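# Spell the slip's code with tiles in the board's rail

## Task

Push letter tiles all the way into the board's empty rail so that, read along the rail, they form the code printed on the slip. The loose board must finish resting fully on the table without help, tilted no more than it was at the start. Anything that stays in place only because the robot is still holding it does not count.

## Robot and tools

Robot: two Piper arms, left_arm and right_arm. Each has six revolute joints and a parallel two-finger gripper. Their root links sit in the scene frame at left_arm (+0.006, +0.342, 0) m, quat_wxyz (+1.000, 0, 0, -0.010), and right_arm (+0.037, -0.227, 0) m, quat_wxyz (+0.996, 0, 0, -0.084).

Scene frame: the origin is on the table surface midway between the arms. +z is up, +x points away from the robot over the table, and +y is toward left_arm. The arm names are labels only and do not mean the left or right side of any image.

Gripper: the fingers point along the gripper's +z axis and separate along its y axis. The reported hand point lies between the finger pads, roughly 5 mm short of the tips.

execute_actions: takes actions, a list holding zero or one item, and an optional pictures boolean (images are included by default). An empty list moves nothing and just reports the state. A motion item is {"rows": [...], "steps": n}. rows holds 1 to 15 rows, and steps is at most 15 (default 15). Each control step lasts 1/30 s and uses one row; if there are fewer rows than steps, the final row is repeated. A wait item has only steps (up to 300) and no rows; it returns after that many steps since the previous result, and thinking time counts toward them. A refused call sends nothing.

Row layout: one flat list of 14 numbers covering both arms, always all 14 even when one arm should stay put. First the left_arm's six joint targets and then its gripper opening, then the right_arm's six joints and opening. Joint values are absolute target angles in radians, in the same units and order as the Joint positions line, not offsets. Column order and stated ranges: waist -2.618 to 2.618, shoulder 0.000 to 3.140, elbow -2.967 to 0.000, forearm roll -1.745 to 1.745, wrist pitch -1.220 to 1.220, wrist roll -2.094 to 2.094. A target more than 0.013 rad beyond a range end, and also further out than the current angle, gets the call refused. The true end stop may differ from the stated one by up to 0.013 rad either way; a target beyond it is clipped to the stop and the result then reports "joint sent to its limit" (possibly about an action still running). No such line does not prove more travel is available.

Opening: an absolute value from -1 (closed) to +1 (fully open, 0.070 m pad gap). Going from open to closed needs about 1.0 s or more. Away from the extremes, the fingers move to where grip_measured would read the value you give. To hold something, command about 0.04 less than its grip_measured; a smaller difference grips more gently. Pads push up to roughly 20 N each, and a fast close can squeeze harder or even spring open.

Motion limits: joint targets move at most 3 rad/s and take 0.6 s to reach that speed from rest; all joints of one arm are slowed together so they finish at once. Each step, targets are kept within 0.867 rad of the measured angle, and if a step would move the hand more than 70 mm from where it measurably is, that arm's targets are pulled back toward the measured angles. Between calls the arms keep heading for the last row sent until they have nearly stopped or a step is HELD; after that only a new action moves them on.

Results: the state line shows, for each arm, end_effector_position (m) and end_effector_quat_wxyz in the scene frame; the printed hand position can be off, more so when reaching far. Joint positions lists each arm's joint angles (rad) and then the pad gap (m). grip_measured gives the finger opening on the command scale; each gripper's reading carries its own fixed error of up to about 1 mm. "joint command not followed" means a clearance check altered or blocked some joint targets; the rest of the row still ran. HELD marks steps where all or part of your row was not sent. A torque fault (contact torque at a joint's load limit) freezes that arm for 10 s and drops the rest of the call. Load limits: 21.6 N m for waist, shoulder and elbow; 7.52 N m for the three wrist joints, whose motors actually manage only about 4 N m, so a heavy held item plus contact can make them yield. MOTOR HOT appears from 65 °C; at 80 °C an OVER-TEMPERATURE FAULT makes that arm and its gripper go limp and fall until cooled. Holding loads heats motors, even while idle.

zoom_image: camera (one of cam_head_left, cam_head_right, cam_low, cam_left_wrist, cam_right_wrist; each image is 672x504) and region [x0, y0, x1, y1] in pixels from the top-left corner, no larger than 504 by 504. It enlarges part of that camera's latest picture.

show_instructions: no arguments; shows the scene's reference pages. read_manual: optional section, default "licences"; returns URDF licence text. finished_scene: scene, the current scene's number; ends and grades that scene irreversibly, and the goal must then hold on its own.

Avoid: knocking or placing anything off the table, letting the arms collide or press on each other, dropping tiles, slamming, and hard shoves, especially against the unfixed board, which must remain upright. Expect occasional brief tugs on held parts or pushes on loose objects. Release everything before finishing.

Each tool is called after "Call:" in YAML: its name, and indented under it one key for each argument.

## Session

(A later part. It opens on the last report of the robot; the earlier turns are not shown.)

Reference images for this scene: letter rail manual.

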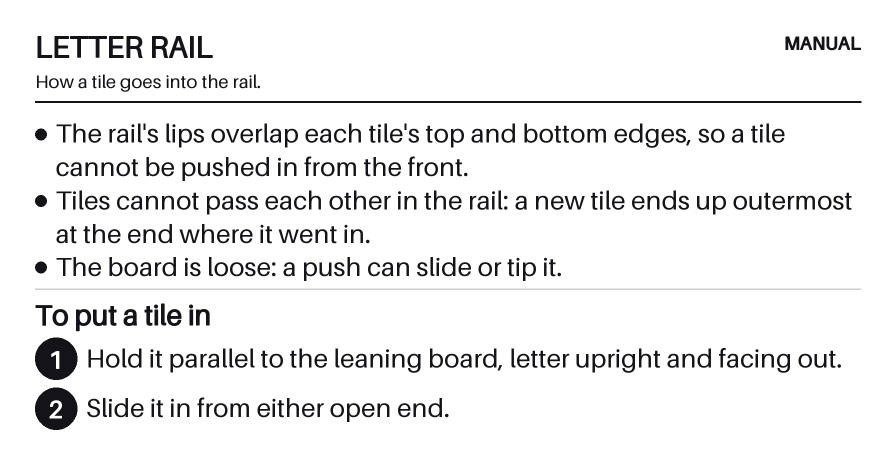

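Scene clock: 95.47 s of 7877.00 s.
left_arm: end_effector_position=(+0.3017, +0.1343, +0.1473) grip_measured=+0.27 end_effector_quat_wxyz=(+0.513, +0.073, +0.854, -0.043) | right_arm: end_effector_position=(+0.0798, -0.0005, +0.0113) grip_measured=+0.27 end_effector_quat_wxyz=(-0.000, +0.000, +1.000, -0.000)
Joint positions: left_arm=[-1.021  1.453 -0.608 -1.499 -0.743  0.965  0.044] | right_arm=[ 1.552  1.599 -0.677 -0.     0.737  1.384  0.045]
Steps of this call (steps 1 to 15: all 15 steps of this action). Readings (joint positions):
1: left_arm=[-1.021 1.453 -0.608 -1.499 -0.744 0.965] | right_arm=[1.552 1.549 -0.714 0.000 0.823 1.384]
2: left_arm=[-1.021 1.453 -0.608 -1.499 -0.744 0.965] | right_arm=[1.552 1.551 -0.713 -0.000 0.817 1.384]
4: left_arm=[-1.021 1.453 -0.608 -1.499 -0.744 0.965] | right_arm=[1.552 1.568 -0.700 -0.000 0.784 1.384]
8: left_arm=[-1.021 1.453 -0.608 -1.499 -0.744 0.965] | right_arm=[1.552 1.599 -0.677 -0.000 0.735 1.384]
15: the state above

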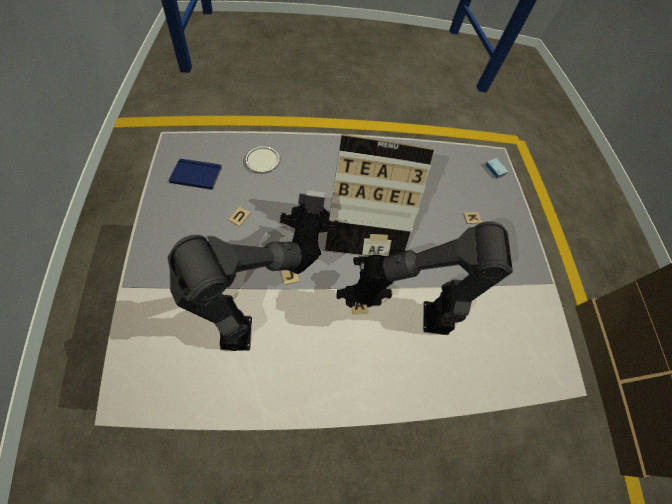

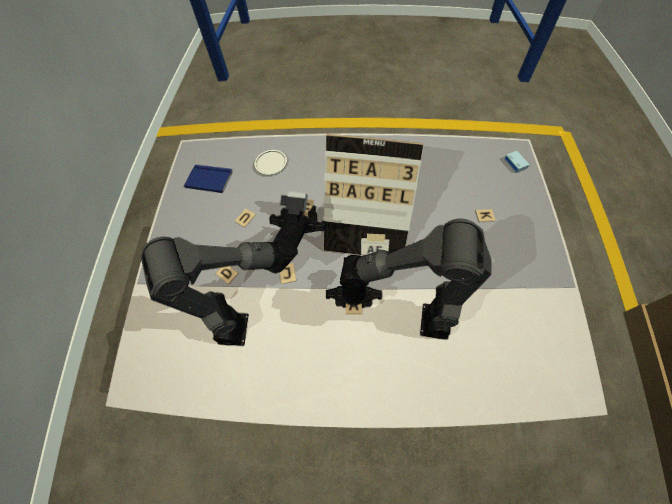

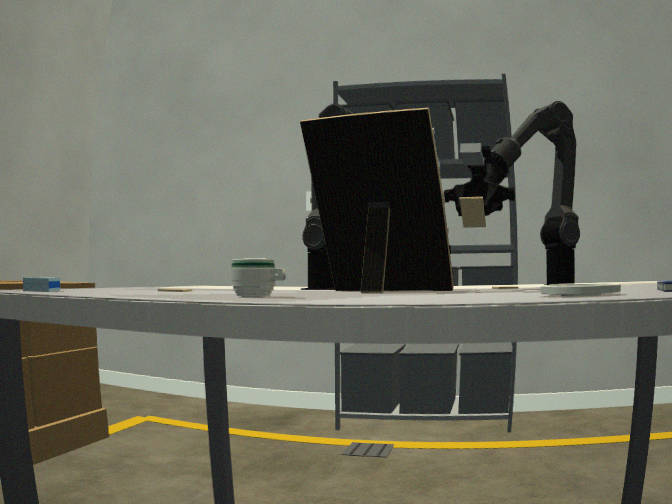

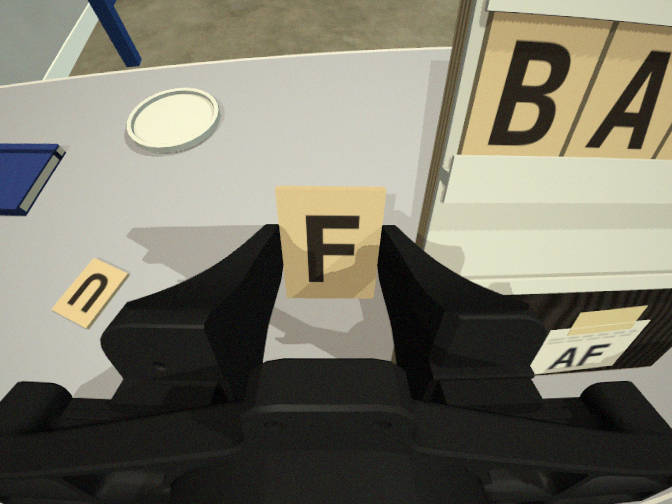

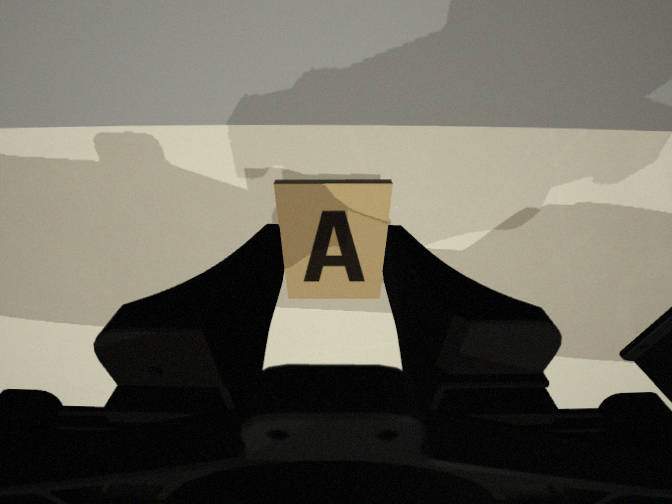

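Call:
execute_actions:
  actions:
    - {"rows":[[-1.021,1.4524,-0.6084,-1.4995,-0.7432,0.9647,0.2,1.552,1.605,-0.672,0,0.725,1.384,0.2]],"steps":15}

Scene clock: 111.53 s of 7877.00 s.
left_arm: end_effector_position=(+0.3017, +0.1342, +0.1474) grip_measured=+0.27 end_effector_quat_wxyz=(+0.513, +0.073, +0.854, -0.044) | right_arm: end_effector_position=(+0.0798, -0.0002, +0.0093) grip_measured=+0.27 end_effector_quat_wxyz=(+0.000, +0.000, +1.000, +0.001)
Joint positions: left_arm=[-1.021  1.452 -0.608 -1.499 -0.743  0.965  0.044] | right_arm=[ 1.552  1.604 -0.672 -0.     0.725  1.384  0.045]
Steps of this call (steps 1 to 15: the robot went on to your last target; steps 16 to 90: nothing new was sent; then 12.57 s passed at rest; steps 91 to 105: all 15 steps of this action). Readings (joint positions):
91: left_arm=[-1.021 1.452 -0.608 -1.499 -0.743 0.965] | right_arm=[1.552 1.598 -0.677 -0.000 0.736 1.384]
92: left_arm=[-1.021 1.452 -0.608 -1.499 -0.743 0.965] | right_arm=[1.552 1.600 -0.676 -0.000 0.731 1.384]
94: left_arm=[-1.021 1.452 -0.608 -1.499 -0.743 0.965] | right_arm=[1.552 1.603 -0.674 -0.000 0.725 1.384]
98: left_arm=[-1.021 1.452 -0.608 -1.499 -0.743 0.965] | right_arm=[1.552 1.603 -0.674 -0.000 0.725 1.384]
105: the state above

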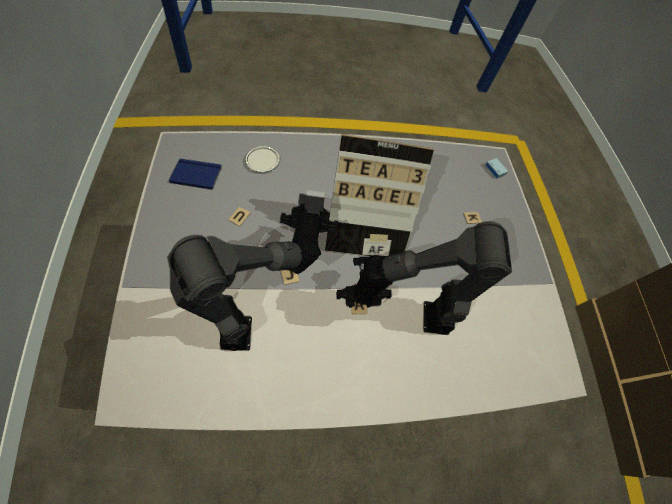

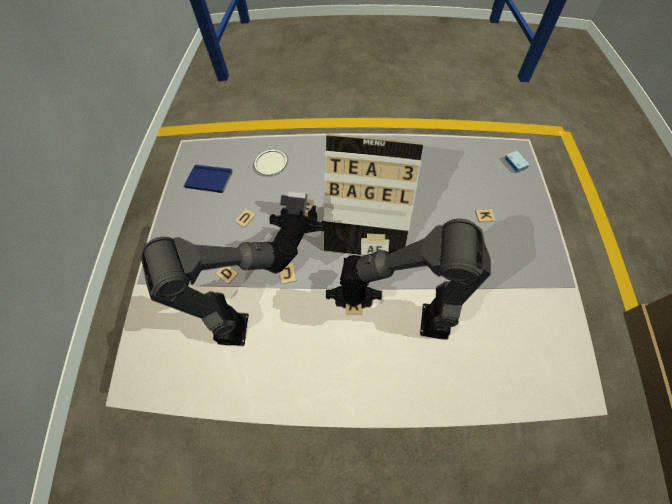

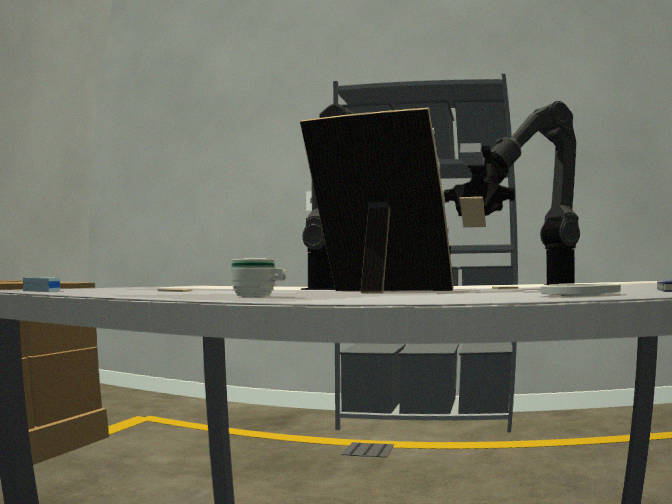

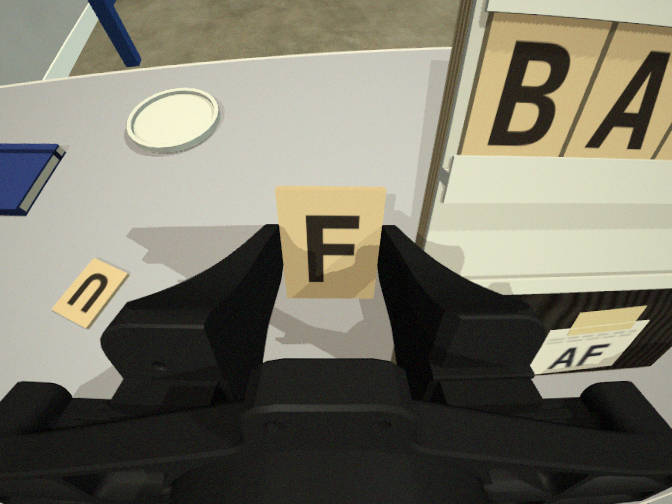

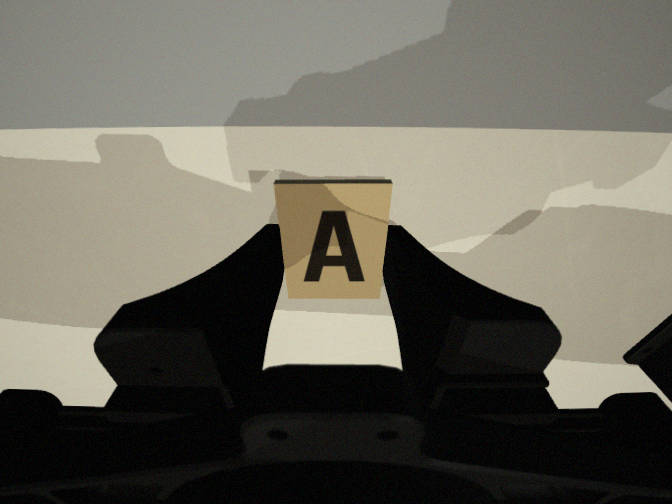

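Call:
execute_actions:
  actions:
    - {"rows":[[-1.021,1.4524,-0.6084,-1.4995,-0.7432,0.9647,0.2,1.552,1.611,-0.668,0,0.715,1.384,0.2]],"steps":12}
  pictures: false

Call:
execute_actions:
  actions:
    - {"rows":[[-1.021,1.4524,-0.6084,-1.4995,-0.7432,0.9647,0.2,1.552,1.611,-0.668,0,0.715,1.384,0.7]],"steps":15}
  pictures: false

Call:
execute_actions:
  actions:
    - {"rows":[[-1.021,1.4524,-0.6084,-1.4995,-0.7432,0.9647,0.2,1.552,1.5,-0.72,0,0.878,1.384,0.7]],"steps":15}

Scene clock: 116.67 s of 7877.00 s.
left_arm: end_effector_position=(+0.3017, +0.1342, +0.1474) grip_measured=+0.27 end_effector_quat_wxyz=(+0.513, +0.073, +0.854, -0.044) | right_arm: end_effector_position=(+0.0797, -0.0008, +0.0068) grip_measured=+0.27 end_effector_quat_wxyz=(-0.000, +0.000, +1.000, -0.001)
Joint positions: left_arm=[-1.021  1.452 -0.608 -1.499 -0.743  0.965  0.044] | right_arm=[ 1.552  1.611 -0.668  0.     0.716  1.384  0.045]
Steps of this call (steps 1 to 15: the robot went on to your last target; steps 16 to 90: nothing new was sent; then 1.73 s passed at rest; steps 91 to 102: all 12 steps of this action). Readings (joint positions):
91: left_arm=[-1.021 1.452 -0.608 -1.499 -0.743 0.965] | right_arm=[1.552 1.606 -0.672 0.000 0.724 1.384]
92: left_arm=[-1.021 1.452 -0.608 -1.499 -0.743 0.965] | right_arm=[1.552 1.609 -0.669 0.000 0.719 1.384]
94: left_arm=[-1.021 1.452 -0.608 -1.499 -0.743 0.965] | right_arm=[1.552 1.611 -0.668 0.000 0.716 1.384]
98: left_arm=[-1.021 1.452 -0.608 -1.499 -0.743 0.965] | right_arm=[1.552 1.611 -0.668 0.000 0.716 1.384]
102: the state above

Scene clock: 117.17 s of 7877.00 s.
left_arm: end_effector_position=(+0.3017, +0.1342, +0.1474) grip_measured=+0.27 end_effector_quat_wxyz=(+0.513, +0.073, +0.854, -0.044) | right_arm: end_effector_position=(+0.0797, -0.0006, +0.0067) grip_measured=+0.70 end_effector_quat_wxyz=(-0.000, +0.000, +1.000, -0.000)
Joint positions: left_arm=[-1.021  1.452 -0.608 -1.499 -0.743  0.965  0.044] | right_arm=[ 1.552  1.611 -0.668  0.     0.715  1.384  0.06 ]
Steps of this call (steps 1 to 15: all 15 steps of this action). Readings (joint positions):
1: left_arm=[-1.021 1.452 -0.608 -1.499 -0.743 0.965] | right_arm=[1.552 1.611 -0.668 0.000 0.715 1.384]
2: left_arm=[-1.021 1.452 -0.608 -1.499 -0.743 0.965] | right_arm=[1.552 1.611 -0.668 0.000 0.715 1.384]
4: left_arm=[-1.021 1.452 -0.608 -1.499 -0.743 0.965] | right_arm=[1.552 1.611 -0.668 0.000 0.715 1.384]
8: left_arm=[-1.021 1.452 -0.608 -1.499 -0.743 0.965] | right_arm=[1.552 1.611 -0.668 0.000 0.715 1.384]
15: the state above

Scene clock: 117.67 s of 7877.00 s.
left_arm: end_effector_position=(+0.3017, +0.1342, +0.1474) grip_measured=+0.27 end_effector_quat_wxyz=(+0.513, +0.073, +0.854, -0.044) | right_arm: end_effector_position=(+0.0788, -0.0055, +0.0429) grip_measured=+0.70 end_effector_quat_wxyz=(+0.000, +0.000, +1.000, +0.001)
Joint positions: left_arm=[-1.021  1.452 -0.608 -1.499 -0.743  0.965  0.044] | right_arm=[ 1.552  1.498 -0.721  0.     0.878  1.384  0.059]
Steps of this call (steps 1 to 15: all 15 steps of this action). Readings (joint positions):
1: left_arm=[-1.021 1.452 -0.608 -1.499 -0.743 0.965] | right_arm=[1.552 1.611 -0.668 0.000 0.715 1.384]
2: left_arm=[-1.021 1.452 -0.608 -1.499 -0.743 0.965] | right_arm=[1.552 1.607 -0.668 0.000 0.722 1.384]
4: left_arm=[-1.021 1.452 -0.608 -1.499 -0.743 0.965] | right_arm=[1.552 1.586 -0.678 0.000 0.755 1.384]
8: left_arm=[-1.021 1.452 -0.608 -1.499 -0.743 0.965] | right_arm=[1.552 1.515 -0.712 0.000 0.857 1.384]
15: the state above

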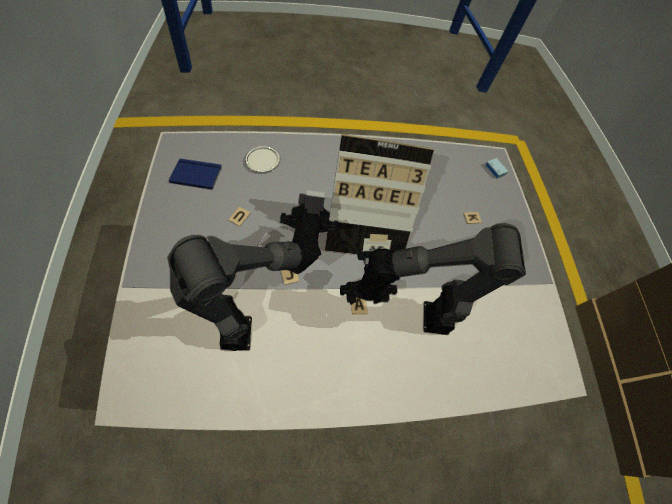

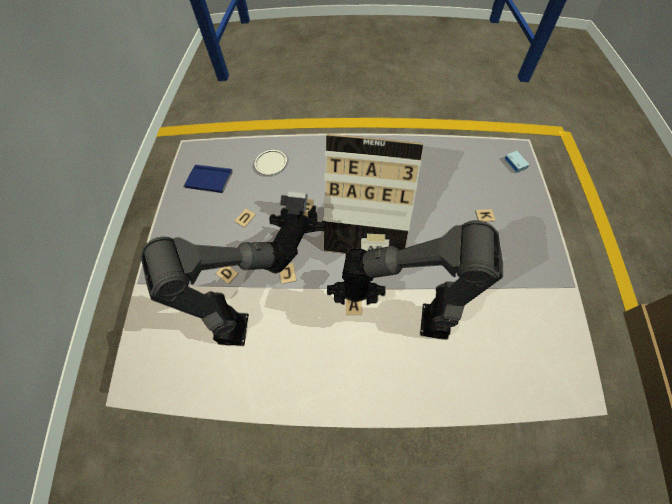

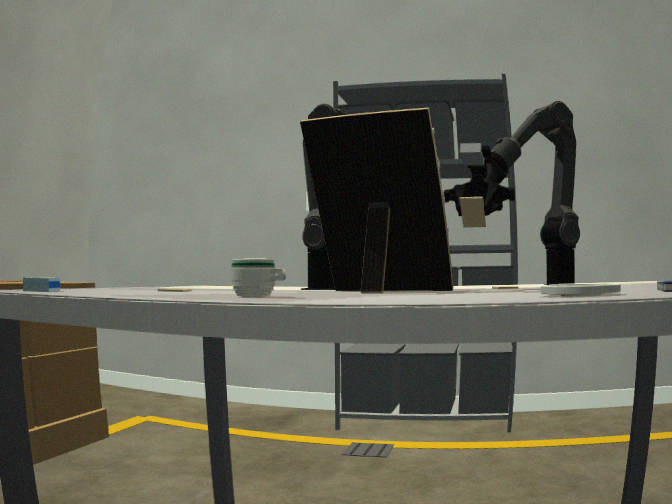

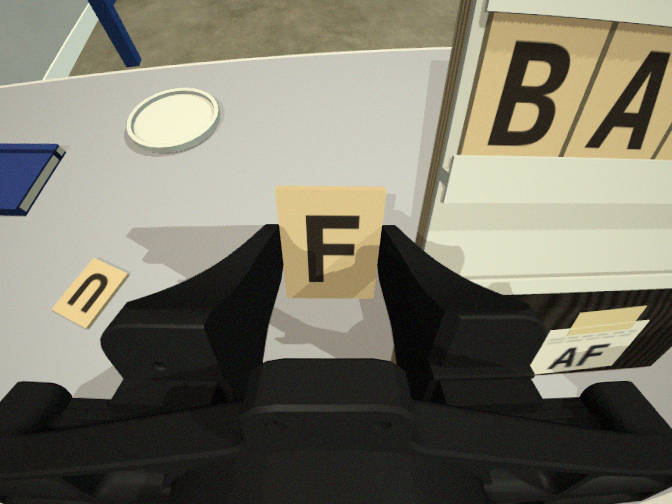

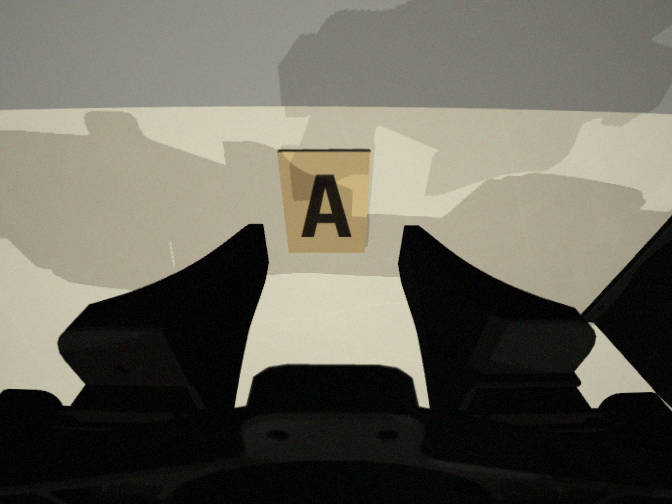

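Call:
execute_actions:
  actions:
    - {"rows":[[-1.021,1.4524,-0.6084,-1.4995,-0.7432,0.9647,0.2,1.9,1.1,-0.6,0,1.1,1.0,0.7]],"steps":15}
  pictures: false

Call:
execute_actions:
  actions:
    - {"rows":[[-1.021,1.4524,-0.6084,-1.4995,-0.7432,0.9647,0.2,2.55,0.6,-0.3,0,1.1,0,0.7]],"steps":15}
  pictures: false

Call:
zoom_image:
  camera: "cam_left_wrist"
  region: [260,0,672,320]

Scene clock: 124.40 s of 7877.00 s.
left_arm: end_effector_position=(+0.3017, +0.1342, +0.1474) grip_measured=+0.27 end_effector_quat_wxyz=(+0.513, +0.073, +0.854, -0.044) | right_arm: end_effector_position=(+0.0126, -0.0698, +0.0897) grip_measured=+0.70 end_effector_quat_wxyz=(+0.006, -0.349, +0.937, +0.028)
Joint positions: left_arm=[-1.021  1.452 -0.608 -1.5   -0.743  0.965  0.044] | right_arm=[ 1.892  1.108 -0.603 -0.     1.095  1.01   0.06 ]
Steps of this call (steps 1 to 15: the robot went on to your last target; steps 16 to 90: nothing new was sent; then 3.23 s passed at rest; steps 91 to 105: all 15 steps of this action). Readings (joint positions):
91: left_arm=[-1.021 1.452 -0.608 -1.500 -0.743 0.965] | right_arm=[1.553 1.499 -0.720 0.000 0.878 1.383]
92: left_arm=[-1.021 1.452 -0.608 -1.500 -0.743 0.965] | right_arm=[1.558 1.494 -0.717 -0.000 0.881 1.376]
94: left_arm=[-1.021 1.452 -0.608 -1.500 -0.743 0.965] | right_arm=[1.585 1.463 -0.708 -0.000 0.899 1.345]
98: left_arm=[-1.021 1.452 -0.608 -1.500 -0.743 0.965] | right_arm=[1.701 1.330 -0.668 -0.000 0.974 1.217]
105: the state above

Scene clock: 124.90 s of 7877.00 s.
left_arm: end_effector_position=(+0.3017, +0.1342, +0.1474) grip_measured=+0.27 end_effector_quat_wxyz=(+0.513, +0.073, +0.854, -0.044) | right_arm: end_effector_position=(-0.0294, -0.1393, +0.0813) grip_measured=+0.70 end_effector_quat_wxyz=(-0.035, +0.815, -0.568, -0.107)
Joint positions: left_arm=[-1.021  1.452 -0.608 -1.5   -0.743  0.965  0.044] | right_arm=[ 2.384  0.713 -0.381 -0.     1.099  0.292  0.06 ]
Steps of this call (steps 1 to 15: all 15 steps of this action). Readings (joint positions):
1: left_arm=[-1.021 1.452 -0.608 -1.500 -0.743 0.965] | right_arm=[1.901 1.098 -0.599 -0.000 1.099 0.999]
2: left_arm=[-1.021 1.452 -0.608 -1.500 -0.743 0.965] | right_arm=[1.916 1.084 -0.594 -0.000 1.099 0.983]
4: left_arm=[-1.021 1.452 -0.608 -1.500 -0.743 0.965] | right_arm=[1.958 1.046 -0.577 -0.000 1.098 0.929]
8: left_arm=[-1.021 1.452 -0.608 -1.500 -0.743 0.965] | right_arm=[2.090 0.930 -0.520 -0.000 1.098 0.754]
15: the state above

Region (260, 0, 672, 320) of cam_left_wrist's 672x504 image, scaled by 1.223, with more detail than that image has; it fills the top 391 rows of this view, and the rest is white.

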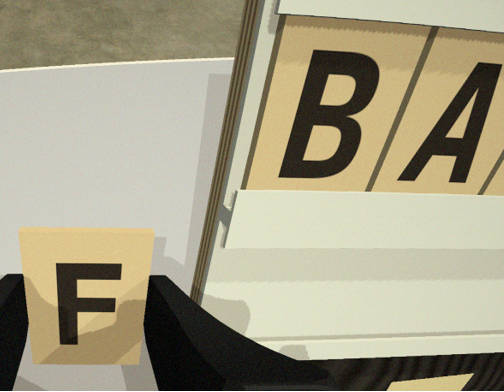

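Call:
execute_actions:
  actions:
    - {"rows":[[-0.9997,1.4831,-0.6077,-1.4487,-0.7311,0.916,0.2,2.55,0.6,-0.3,0,1.1,0,0.7]],"steps":15}

Call:
zoom_image:
  camera: "cam_left_wrist"
  region: [260,0,672,320]

Scene clock: 137.43 s of 7877.00 s.
left_arm: end_effector_position=(+0.3076, +0.1332, +0.1412) grip_measured=+0.27 end_effector_quat_wxyz=(+0.513, +0.072, +0.854, -0.044) | right_arm: end_effector_position=(-0.0321, -0.1619, +0.0683) grip_measured=+0.70 end_effector_quat_wxyz=(-0.048, +0.921, -0.368, -0.119)
Joint positions: left_arm=[-0.999  1.483 -0.608 -1.448 -0.73   0.916  0.044] | right_arm=[ 2.55   0.6   -0.3    0.     1.1    0.     0.059]
Steps of this call (steps 1 to 30: the robot went on to your last target; steps 31 to 90: nothing new was sent; then 9.03 s passed at rest; steps 91 to 105: all 15 steps of this action). Readings (joint positions):
91: left_arm=[-1.020 1.453 -0.608 -1.499 -0.743 0.964] | right_arm=[2.550 0.600 -0.300 0.000 1.100 0.000]
92: left_arm=[-1.017 1.455 -0.608 -1.493 -0.741 0.958] | right_arm=[2.550 0.600 -0.300 0.000 1.100 0.000]
94: left_arm=[-1.005 1.472 -0.608 -1.463 -0.734 0.929] | right_arm=[2.550 0.600 -0.300 0.000 1.100 0.000]
98: left_arm=[-0.999 1.483 -0.608 -1.448 -0.730 0.915] | right_arm=[2.550 0.600 -0.300 0.000 1.100 0.000]
105: the state above

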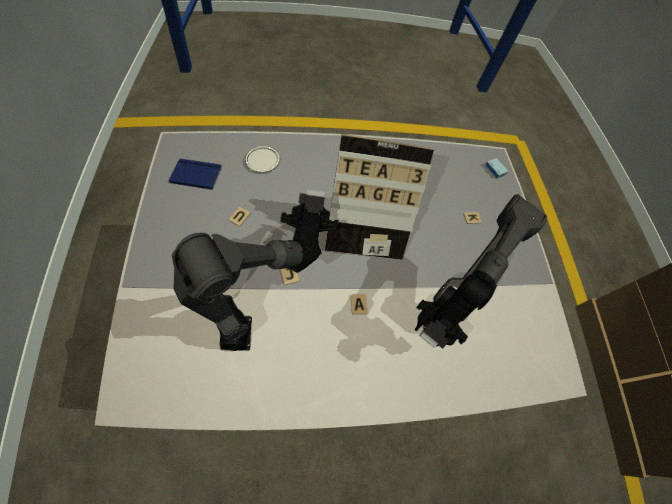

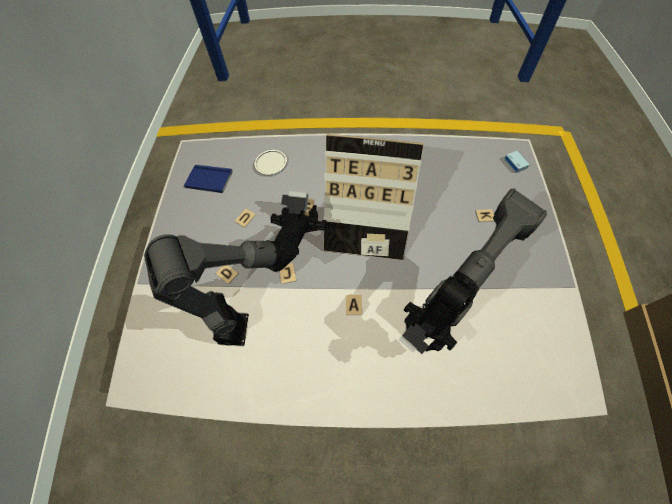

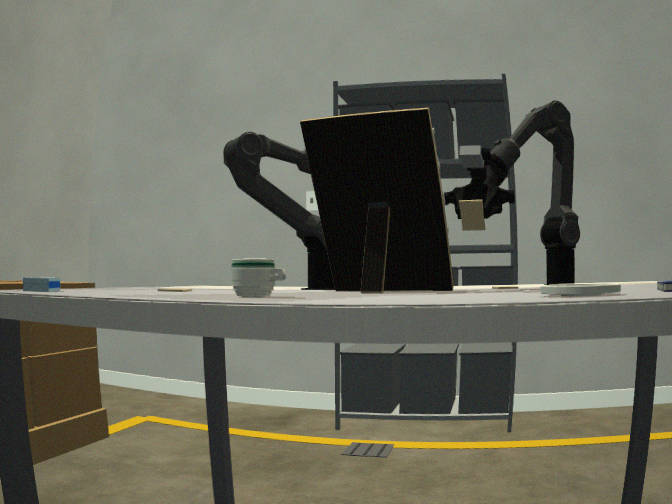

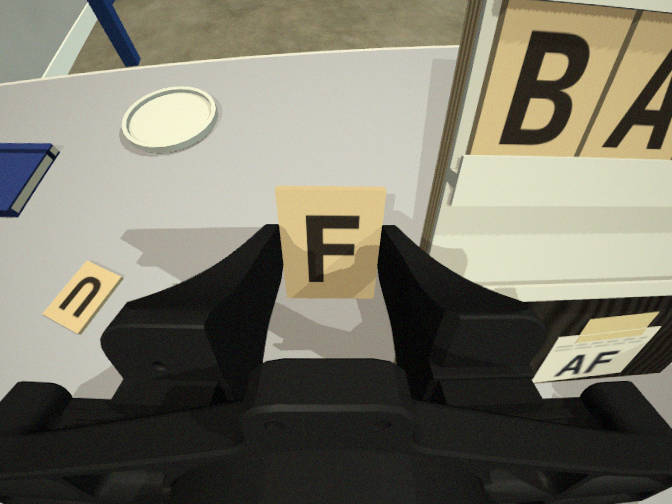

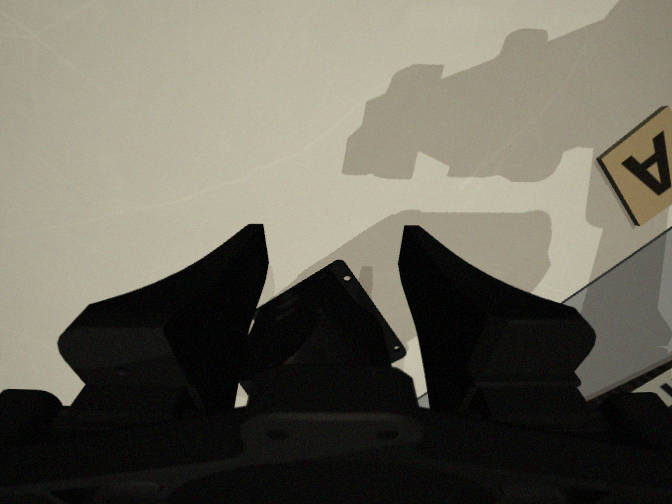

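Region (260, 0, 672, 320) of cam_left_wrist's 672x504 image, scaled by 1.223, with more detail than that image has; it fills the top 391 rows of this view, and the rest is white.

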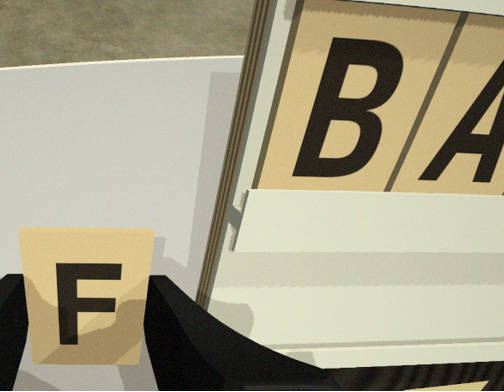

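Call:
execute_actions:
  actions:
    - {"rows":[[-1.0648,1.5394,-0.6703,-1.5061,-0.7763,0.9315,0.2,2.55,0.6,-0.3,0,1.1,0,0.7]],"steps":15}

Call:
zoom_image:
  camera: "cam_left_wrist"
  region: [260,0,672,320]

Scene clock: 149.67 s of 7877.00 s.
left_arm: end_effector_position=(+0.3036, +0.1111, +0.1408) grip_measured=+0.27 end_effector_quat_wxyz=(+0.513, +0.073, +0.854, -0.043) | right_arm: end_effector_position=(-0.0321, -0.1618, +0.0684) grip_measured=+0.70 end_effector_quat_wxyz=(-0.048, +0.921, -0.368, -0.119)
Joint positions: left_arm=[-1.066  1.541 -0.672 -1.507 -0.777  0.932  0.044] | right_arm=[ 2.55   0.6   -0.3    0.     1.1    0.     0.059]
Steps of this call (steps 1 to 15: the robot went on to your last target; steps 16 to 90: nothing new was sent; then 8.73 s passed at rest; steps 91 to 105: all 15 steps of this action). Readings (joint positions):
91: left_arm=[-1.001 1.484 -0.608 -1.450 -0.732 0.916] | right_arm=[2.550 0.600 -0.300 0.000 1.100 0.000]
92: left_arm=[-1.008 1.490 -0.613 -1.456 -0.738 0.918] | right_arm=[2.550 0.600 -0.300 0.000 1.100 0.000]
94: left_arm=[-1.039 1.517 -0.643 -1.485 -0.760 0.926] | right_arm=[2.550 0.600 -0.300 0.000 1.100 0.000]
98: left_arm=[-1.067 1.542 -0.672 -1.508 -0.777 0.932] | right_arm=[2.550 0.600 -0.300 0.000 1.100 0.000]
105: the state above

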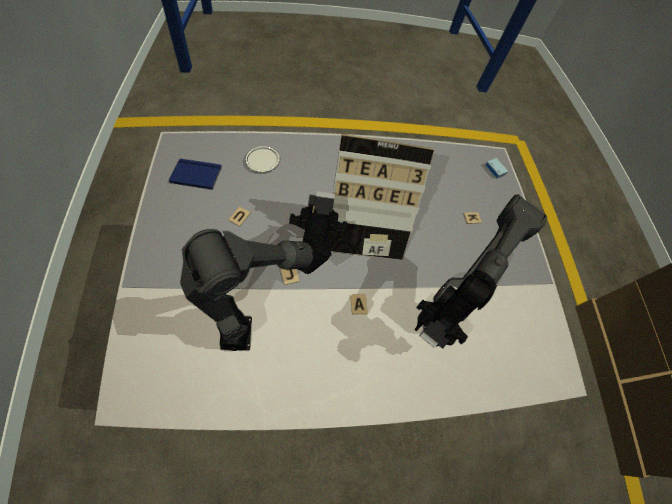

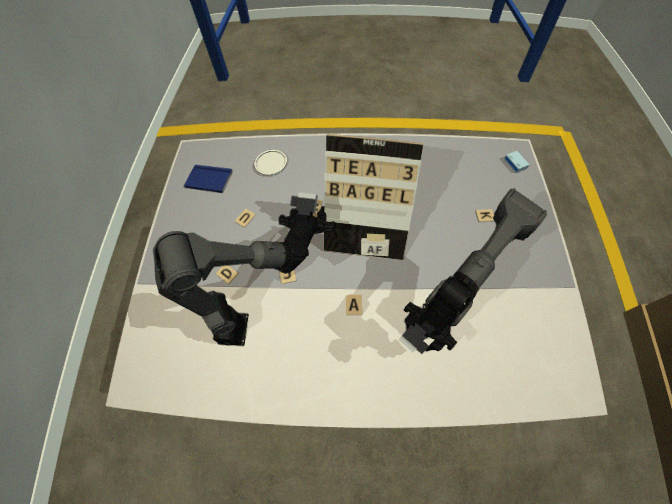

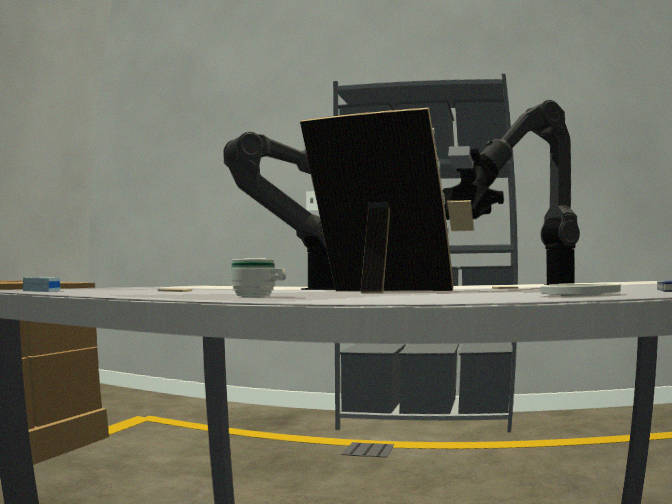

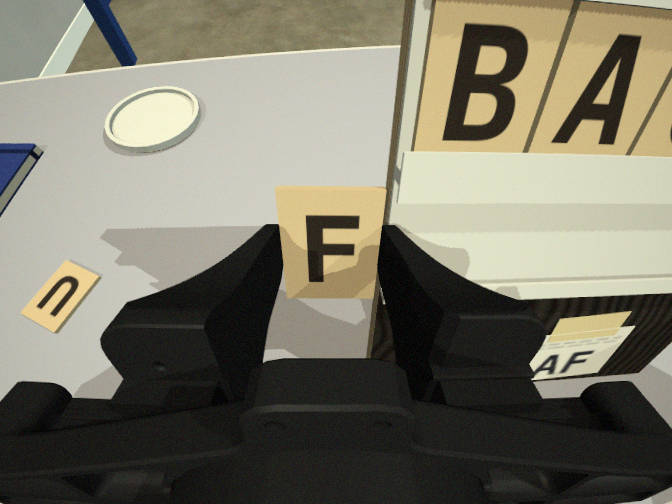

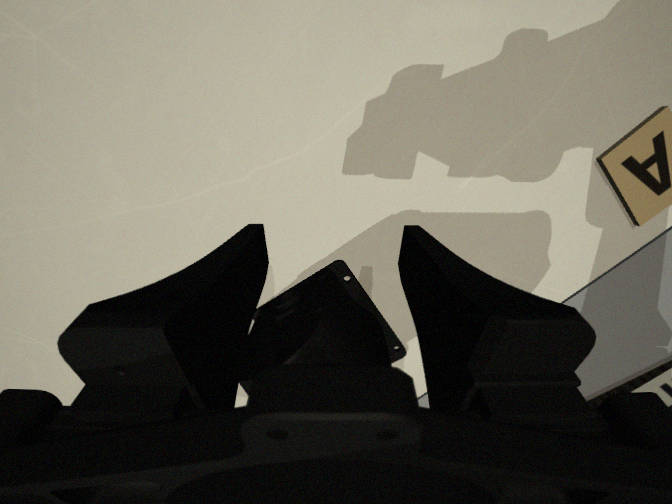

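Region (260, 0, 672, 320) of cam_left_wrist's 672x504 image, scaled by 1.223, with more detail than that image has; it fills the top 391 rows of this view, and the rest is white.

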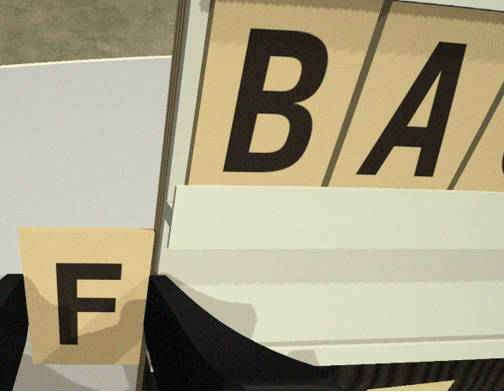

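Call:
execute_actions:
  actions:
    - {"rows":[[-1.092,1.499,-0.6703,-1.572,-0.792,0.995,0.2,2.55,0.6,-0.3,0,1.1,0,0.7]],"steps":10}
  pictures: false

Call:
execute_actions:
  actions:
    - {"rows":[[-1.2631,1.7154,-0.9229,-1.7033,-0.9248,1.0262,0.2,2.55,0.6,-0.3,0,1.1,0,0.7]],"steps":15}
  pictures: false

Call:
execute_actions:
  actions:
    - {"steps":10}

Scene clock: 168.80 s of 7877.00 s.
left_arm: end_effector_position=(+0.2954, +0.1138, +0.1495) grip_measured=+0.27 end_effector_quat_wxyz=(+0.511, +0.073, +0.856, -0.044) | right_arm: end_effector_position=(-0.0321, -0.1618, +0.0684) grip_measured=+0.70 end_effector_quat_wxyz=(-0.048, +0.921, -0.368, -0.119)
Joint positions: left_arm=[-1.092  1.497 -0.67  -1.573 -0.792  0.996  0.044] | right_arm=[ 2.55   0.6   -0.3    0.     1.1    0.     0.059]
Steps of this call (steps 1 to 15: the robot went on to your last target; steps 16 to 90: nothing new was sent; then 15.80 s passed at rest; steps 91 to 100: all 10 steps of this action). Readings (joint positions):
91: left_arm=[-1.065 1.539 -0.670 -1.507 -0.776 0.932] | right_arm=[2.550 0.600 -0.300 0.000 1.100 0.000]
92: left_arm=[-1.067 1.535 -0.670 -1.513 -0.777 0.938] | right_arm=[2.550 0.600 -0.300 0.000 1.100 0.000]
94: left_arm=[-1.079 1.516 -0.670 -1.545 -0.784 0.969] | right_arm=[2.550 0.600 -0.300 0.000 1.100 0.000]
98: left_arm=[-1.092 1.497 -0.670 -1.574 -0.792 0.997] | right_arm=[2.550 0.600 -0.300 0.000 1.100 0.000]
100: the state above

Scene clock: 169.30 s of 7877.00 s.
left_arm: end_effector_position=(+0.2795, +0.0356, +0.1461) grip_measured=+0.27 end_effector_quat_wxyz=(+0.512, +0.074, +0.855, -0.044) | right_arm: end_effector_position=(-0.0321, -0.1618, +0.0684) grip_measured=+0.70 end_effector_quat_wxyz=(-0.048, +0.921, -0.368, -0.119)
Joint positions: left_arm=[-1.265  1.718 -0.924 -1.704 -0.925  1.026  0.044] | right_arm=[ 2.55   0.6   -0.3    0.     1.1    0.     0.059]
Steps of this call (steps 1 to 15: all 15 steps of this action). Readings (joint positions):
1: left_arm=[-1.092 1.498 -0.670 -1.573 -0.792 0.996] | right_arm=[2.550 0.600 -0.300 0.000 1.100 0.000]
2: left_arm=[-1.097 1.503 -0.676 -1.576 -0.796 0.996] | right_arm=[2.550 0.600 -0.300 0.000 1.100 0.000]
4: left_arm=[-1.119 1.531 -0.708 -1.592 -0.814 0.998] | right_arm=[2.550 0.600 -0.300 0.000 1.100 0.000]
8: left_arm=[-1.205 1.641 -0.837 -1.658 -0.880 1.015] | right_arm=[2.550 0.600 -0.300 0.000 1.100 0.000]
15: the state above

Scene clock: 169.63 s of 7877.00 s.
left_arm: end_effector_position=(+0.2800, +0.0363, +0.1466) grip_measured=+0.27 end_effector_quat_wxyz=(+0.512, +0.073, +0.854, -0.044) | right_arm: end_effector_position=(-0.0321, -0.1618, +0.0684) grip_measured=+0.70 end_effector_quat_wxyz=(-0.048, +0.921, -0.368, -0.119)
Joint positions: left_arm=[-1.263  1.716 -0.923 -1.704 -0.925  1.026  0.044] | right_arm=[ 2.55   0.6   -0.3    0.     1.1    0.     0.059]
Steps of this call (steps 1 to 10: the robot went on to your last target). Readings (joint positions):
1: left_arm=[-1.265 1.718 -0.924 -1.704 -0.925 1.026] | right_arm=[2.550 0.600 -0.300 0.000 1.100 0.000]
2: left_arm=[-1.264 1.717 -0.924 -1.704 -0.925 1.026] | right_arm=[2.550 0.600 -0.300 0.000 1.100 0.000]
4: left_arm=[-1.264 1.717 -0.924 -1.704 -0.925 1.026] | right_arm=[2.550 0.600 -0.300 0.000 1.100 0.000]
8: left_arm=[-1.264 1.716 -0.924 -1.704 -0.925 1.026] | right_arm=[2.550 0.600 -0.300 0.000 1.100 0.000]
10: the state above

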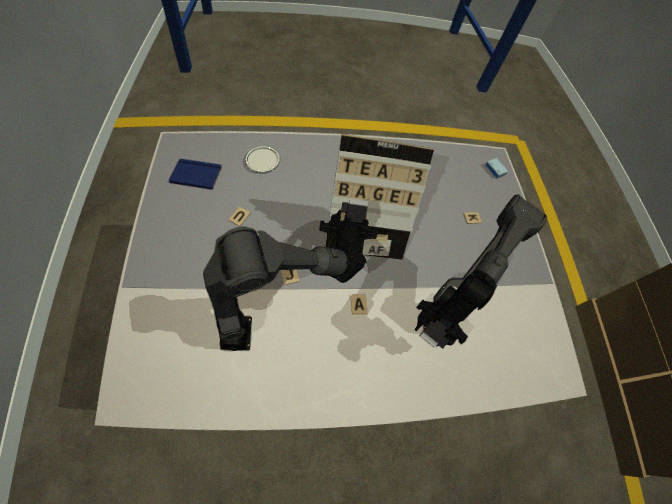

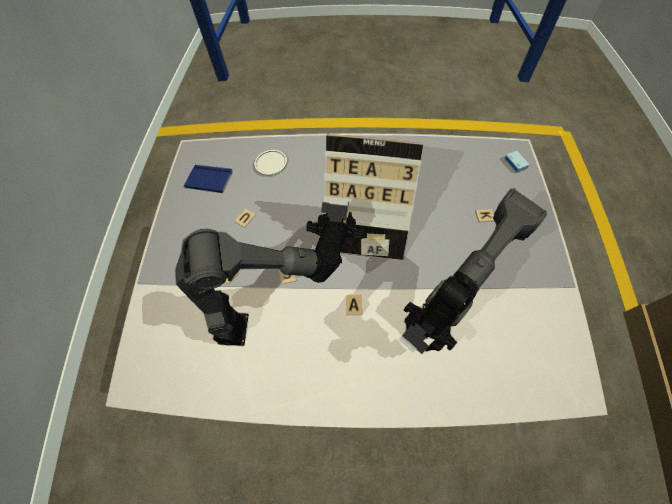

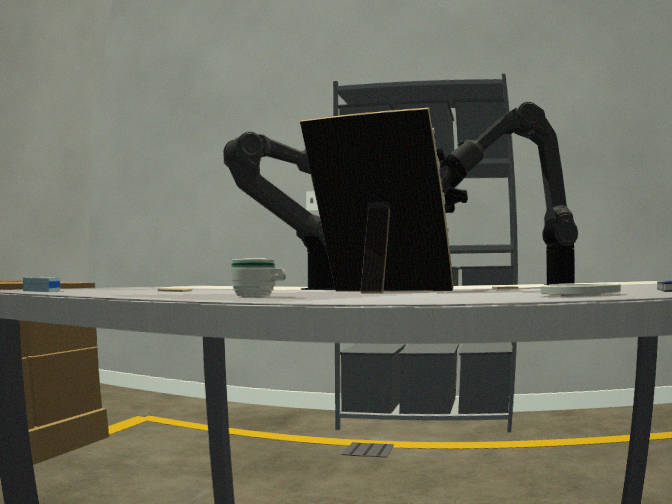

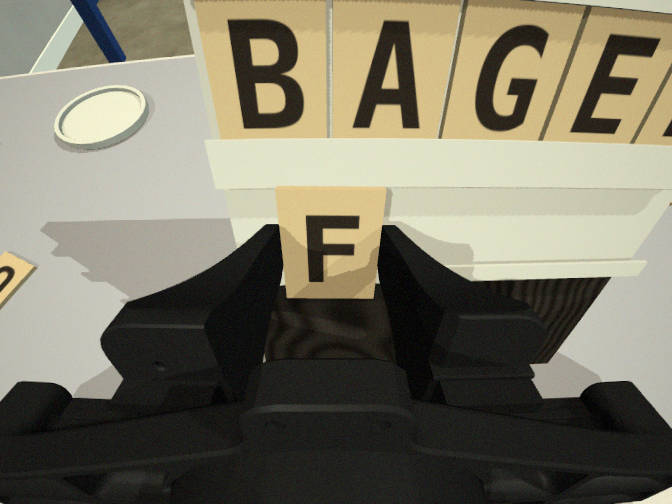

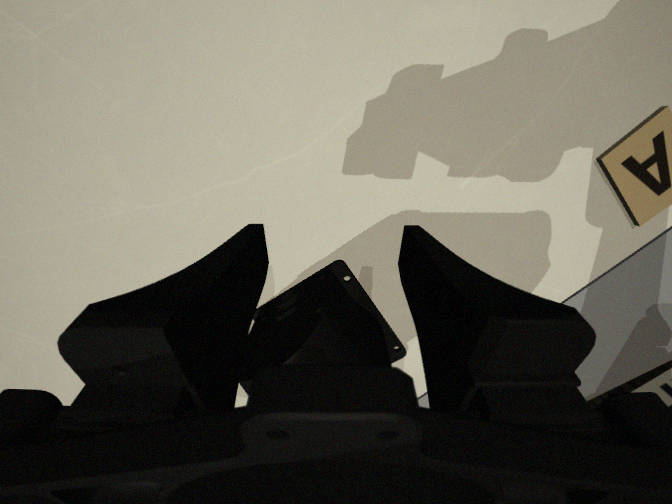

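Call:
zoom_image:
  camera: "cam_left_wrist"
  region: [180,0,500,320]

Region (180, 0, 500, 320) of cam_left_wrist's 672x504 image, scaled by 1.575, with more detail than that image has.

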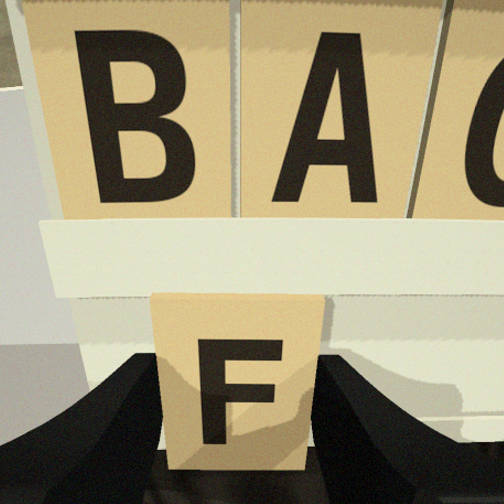

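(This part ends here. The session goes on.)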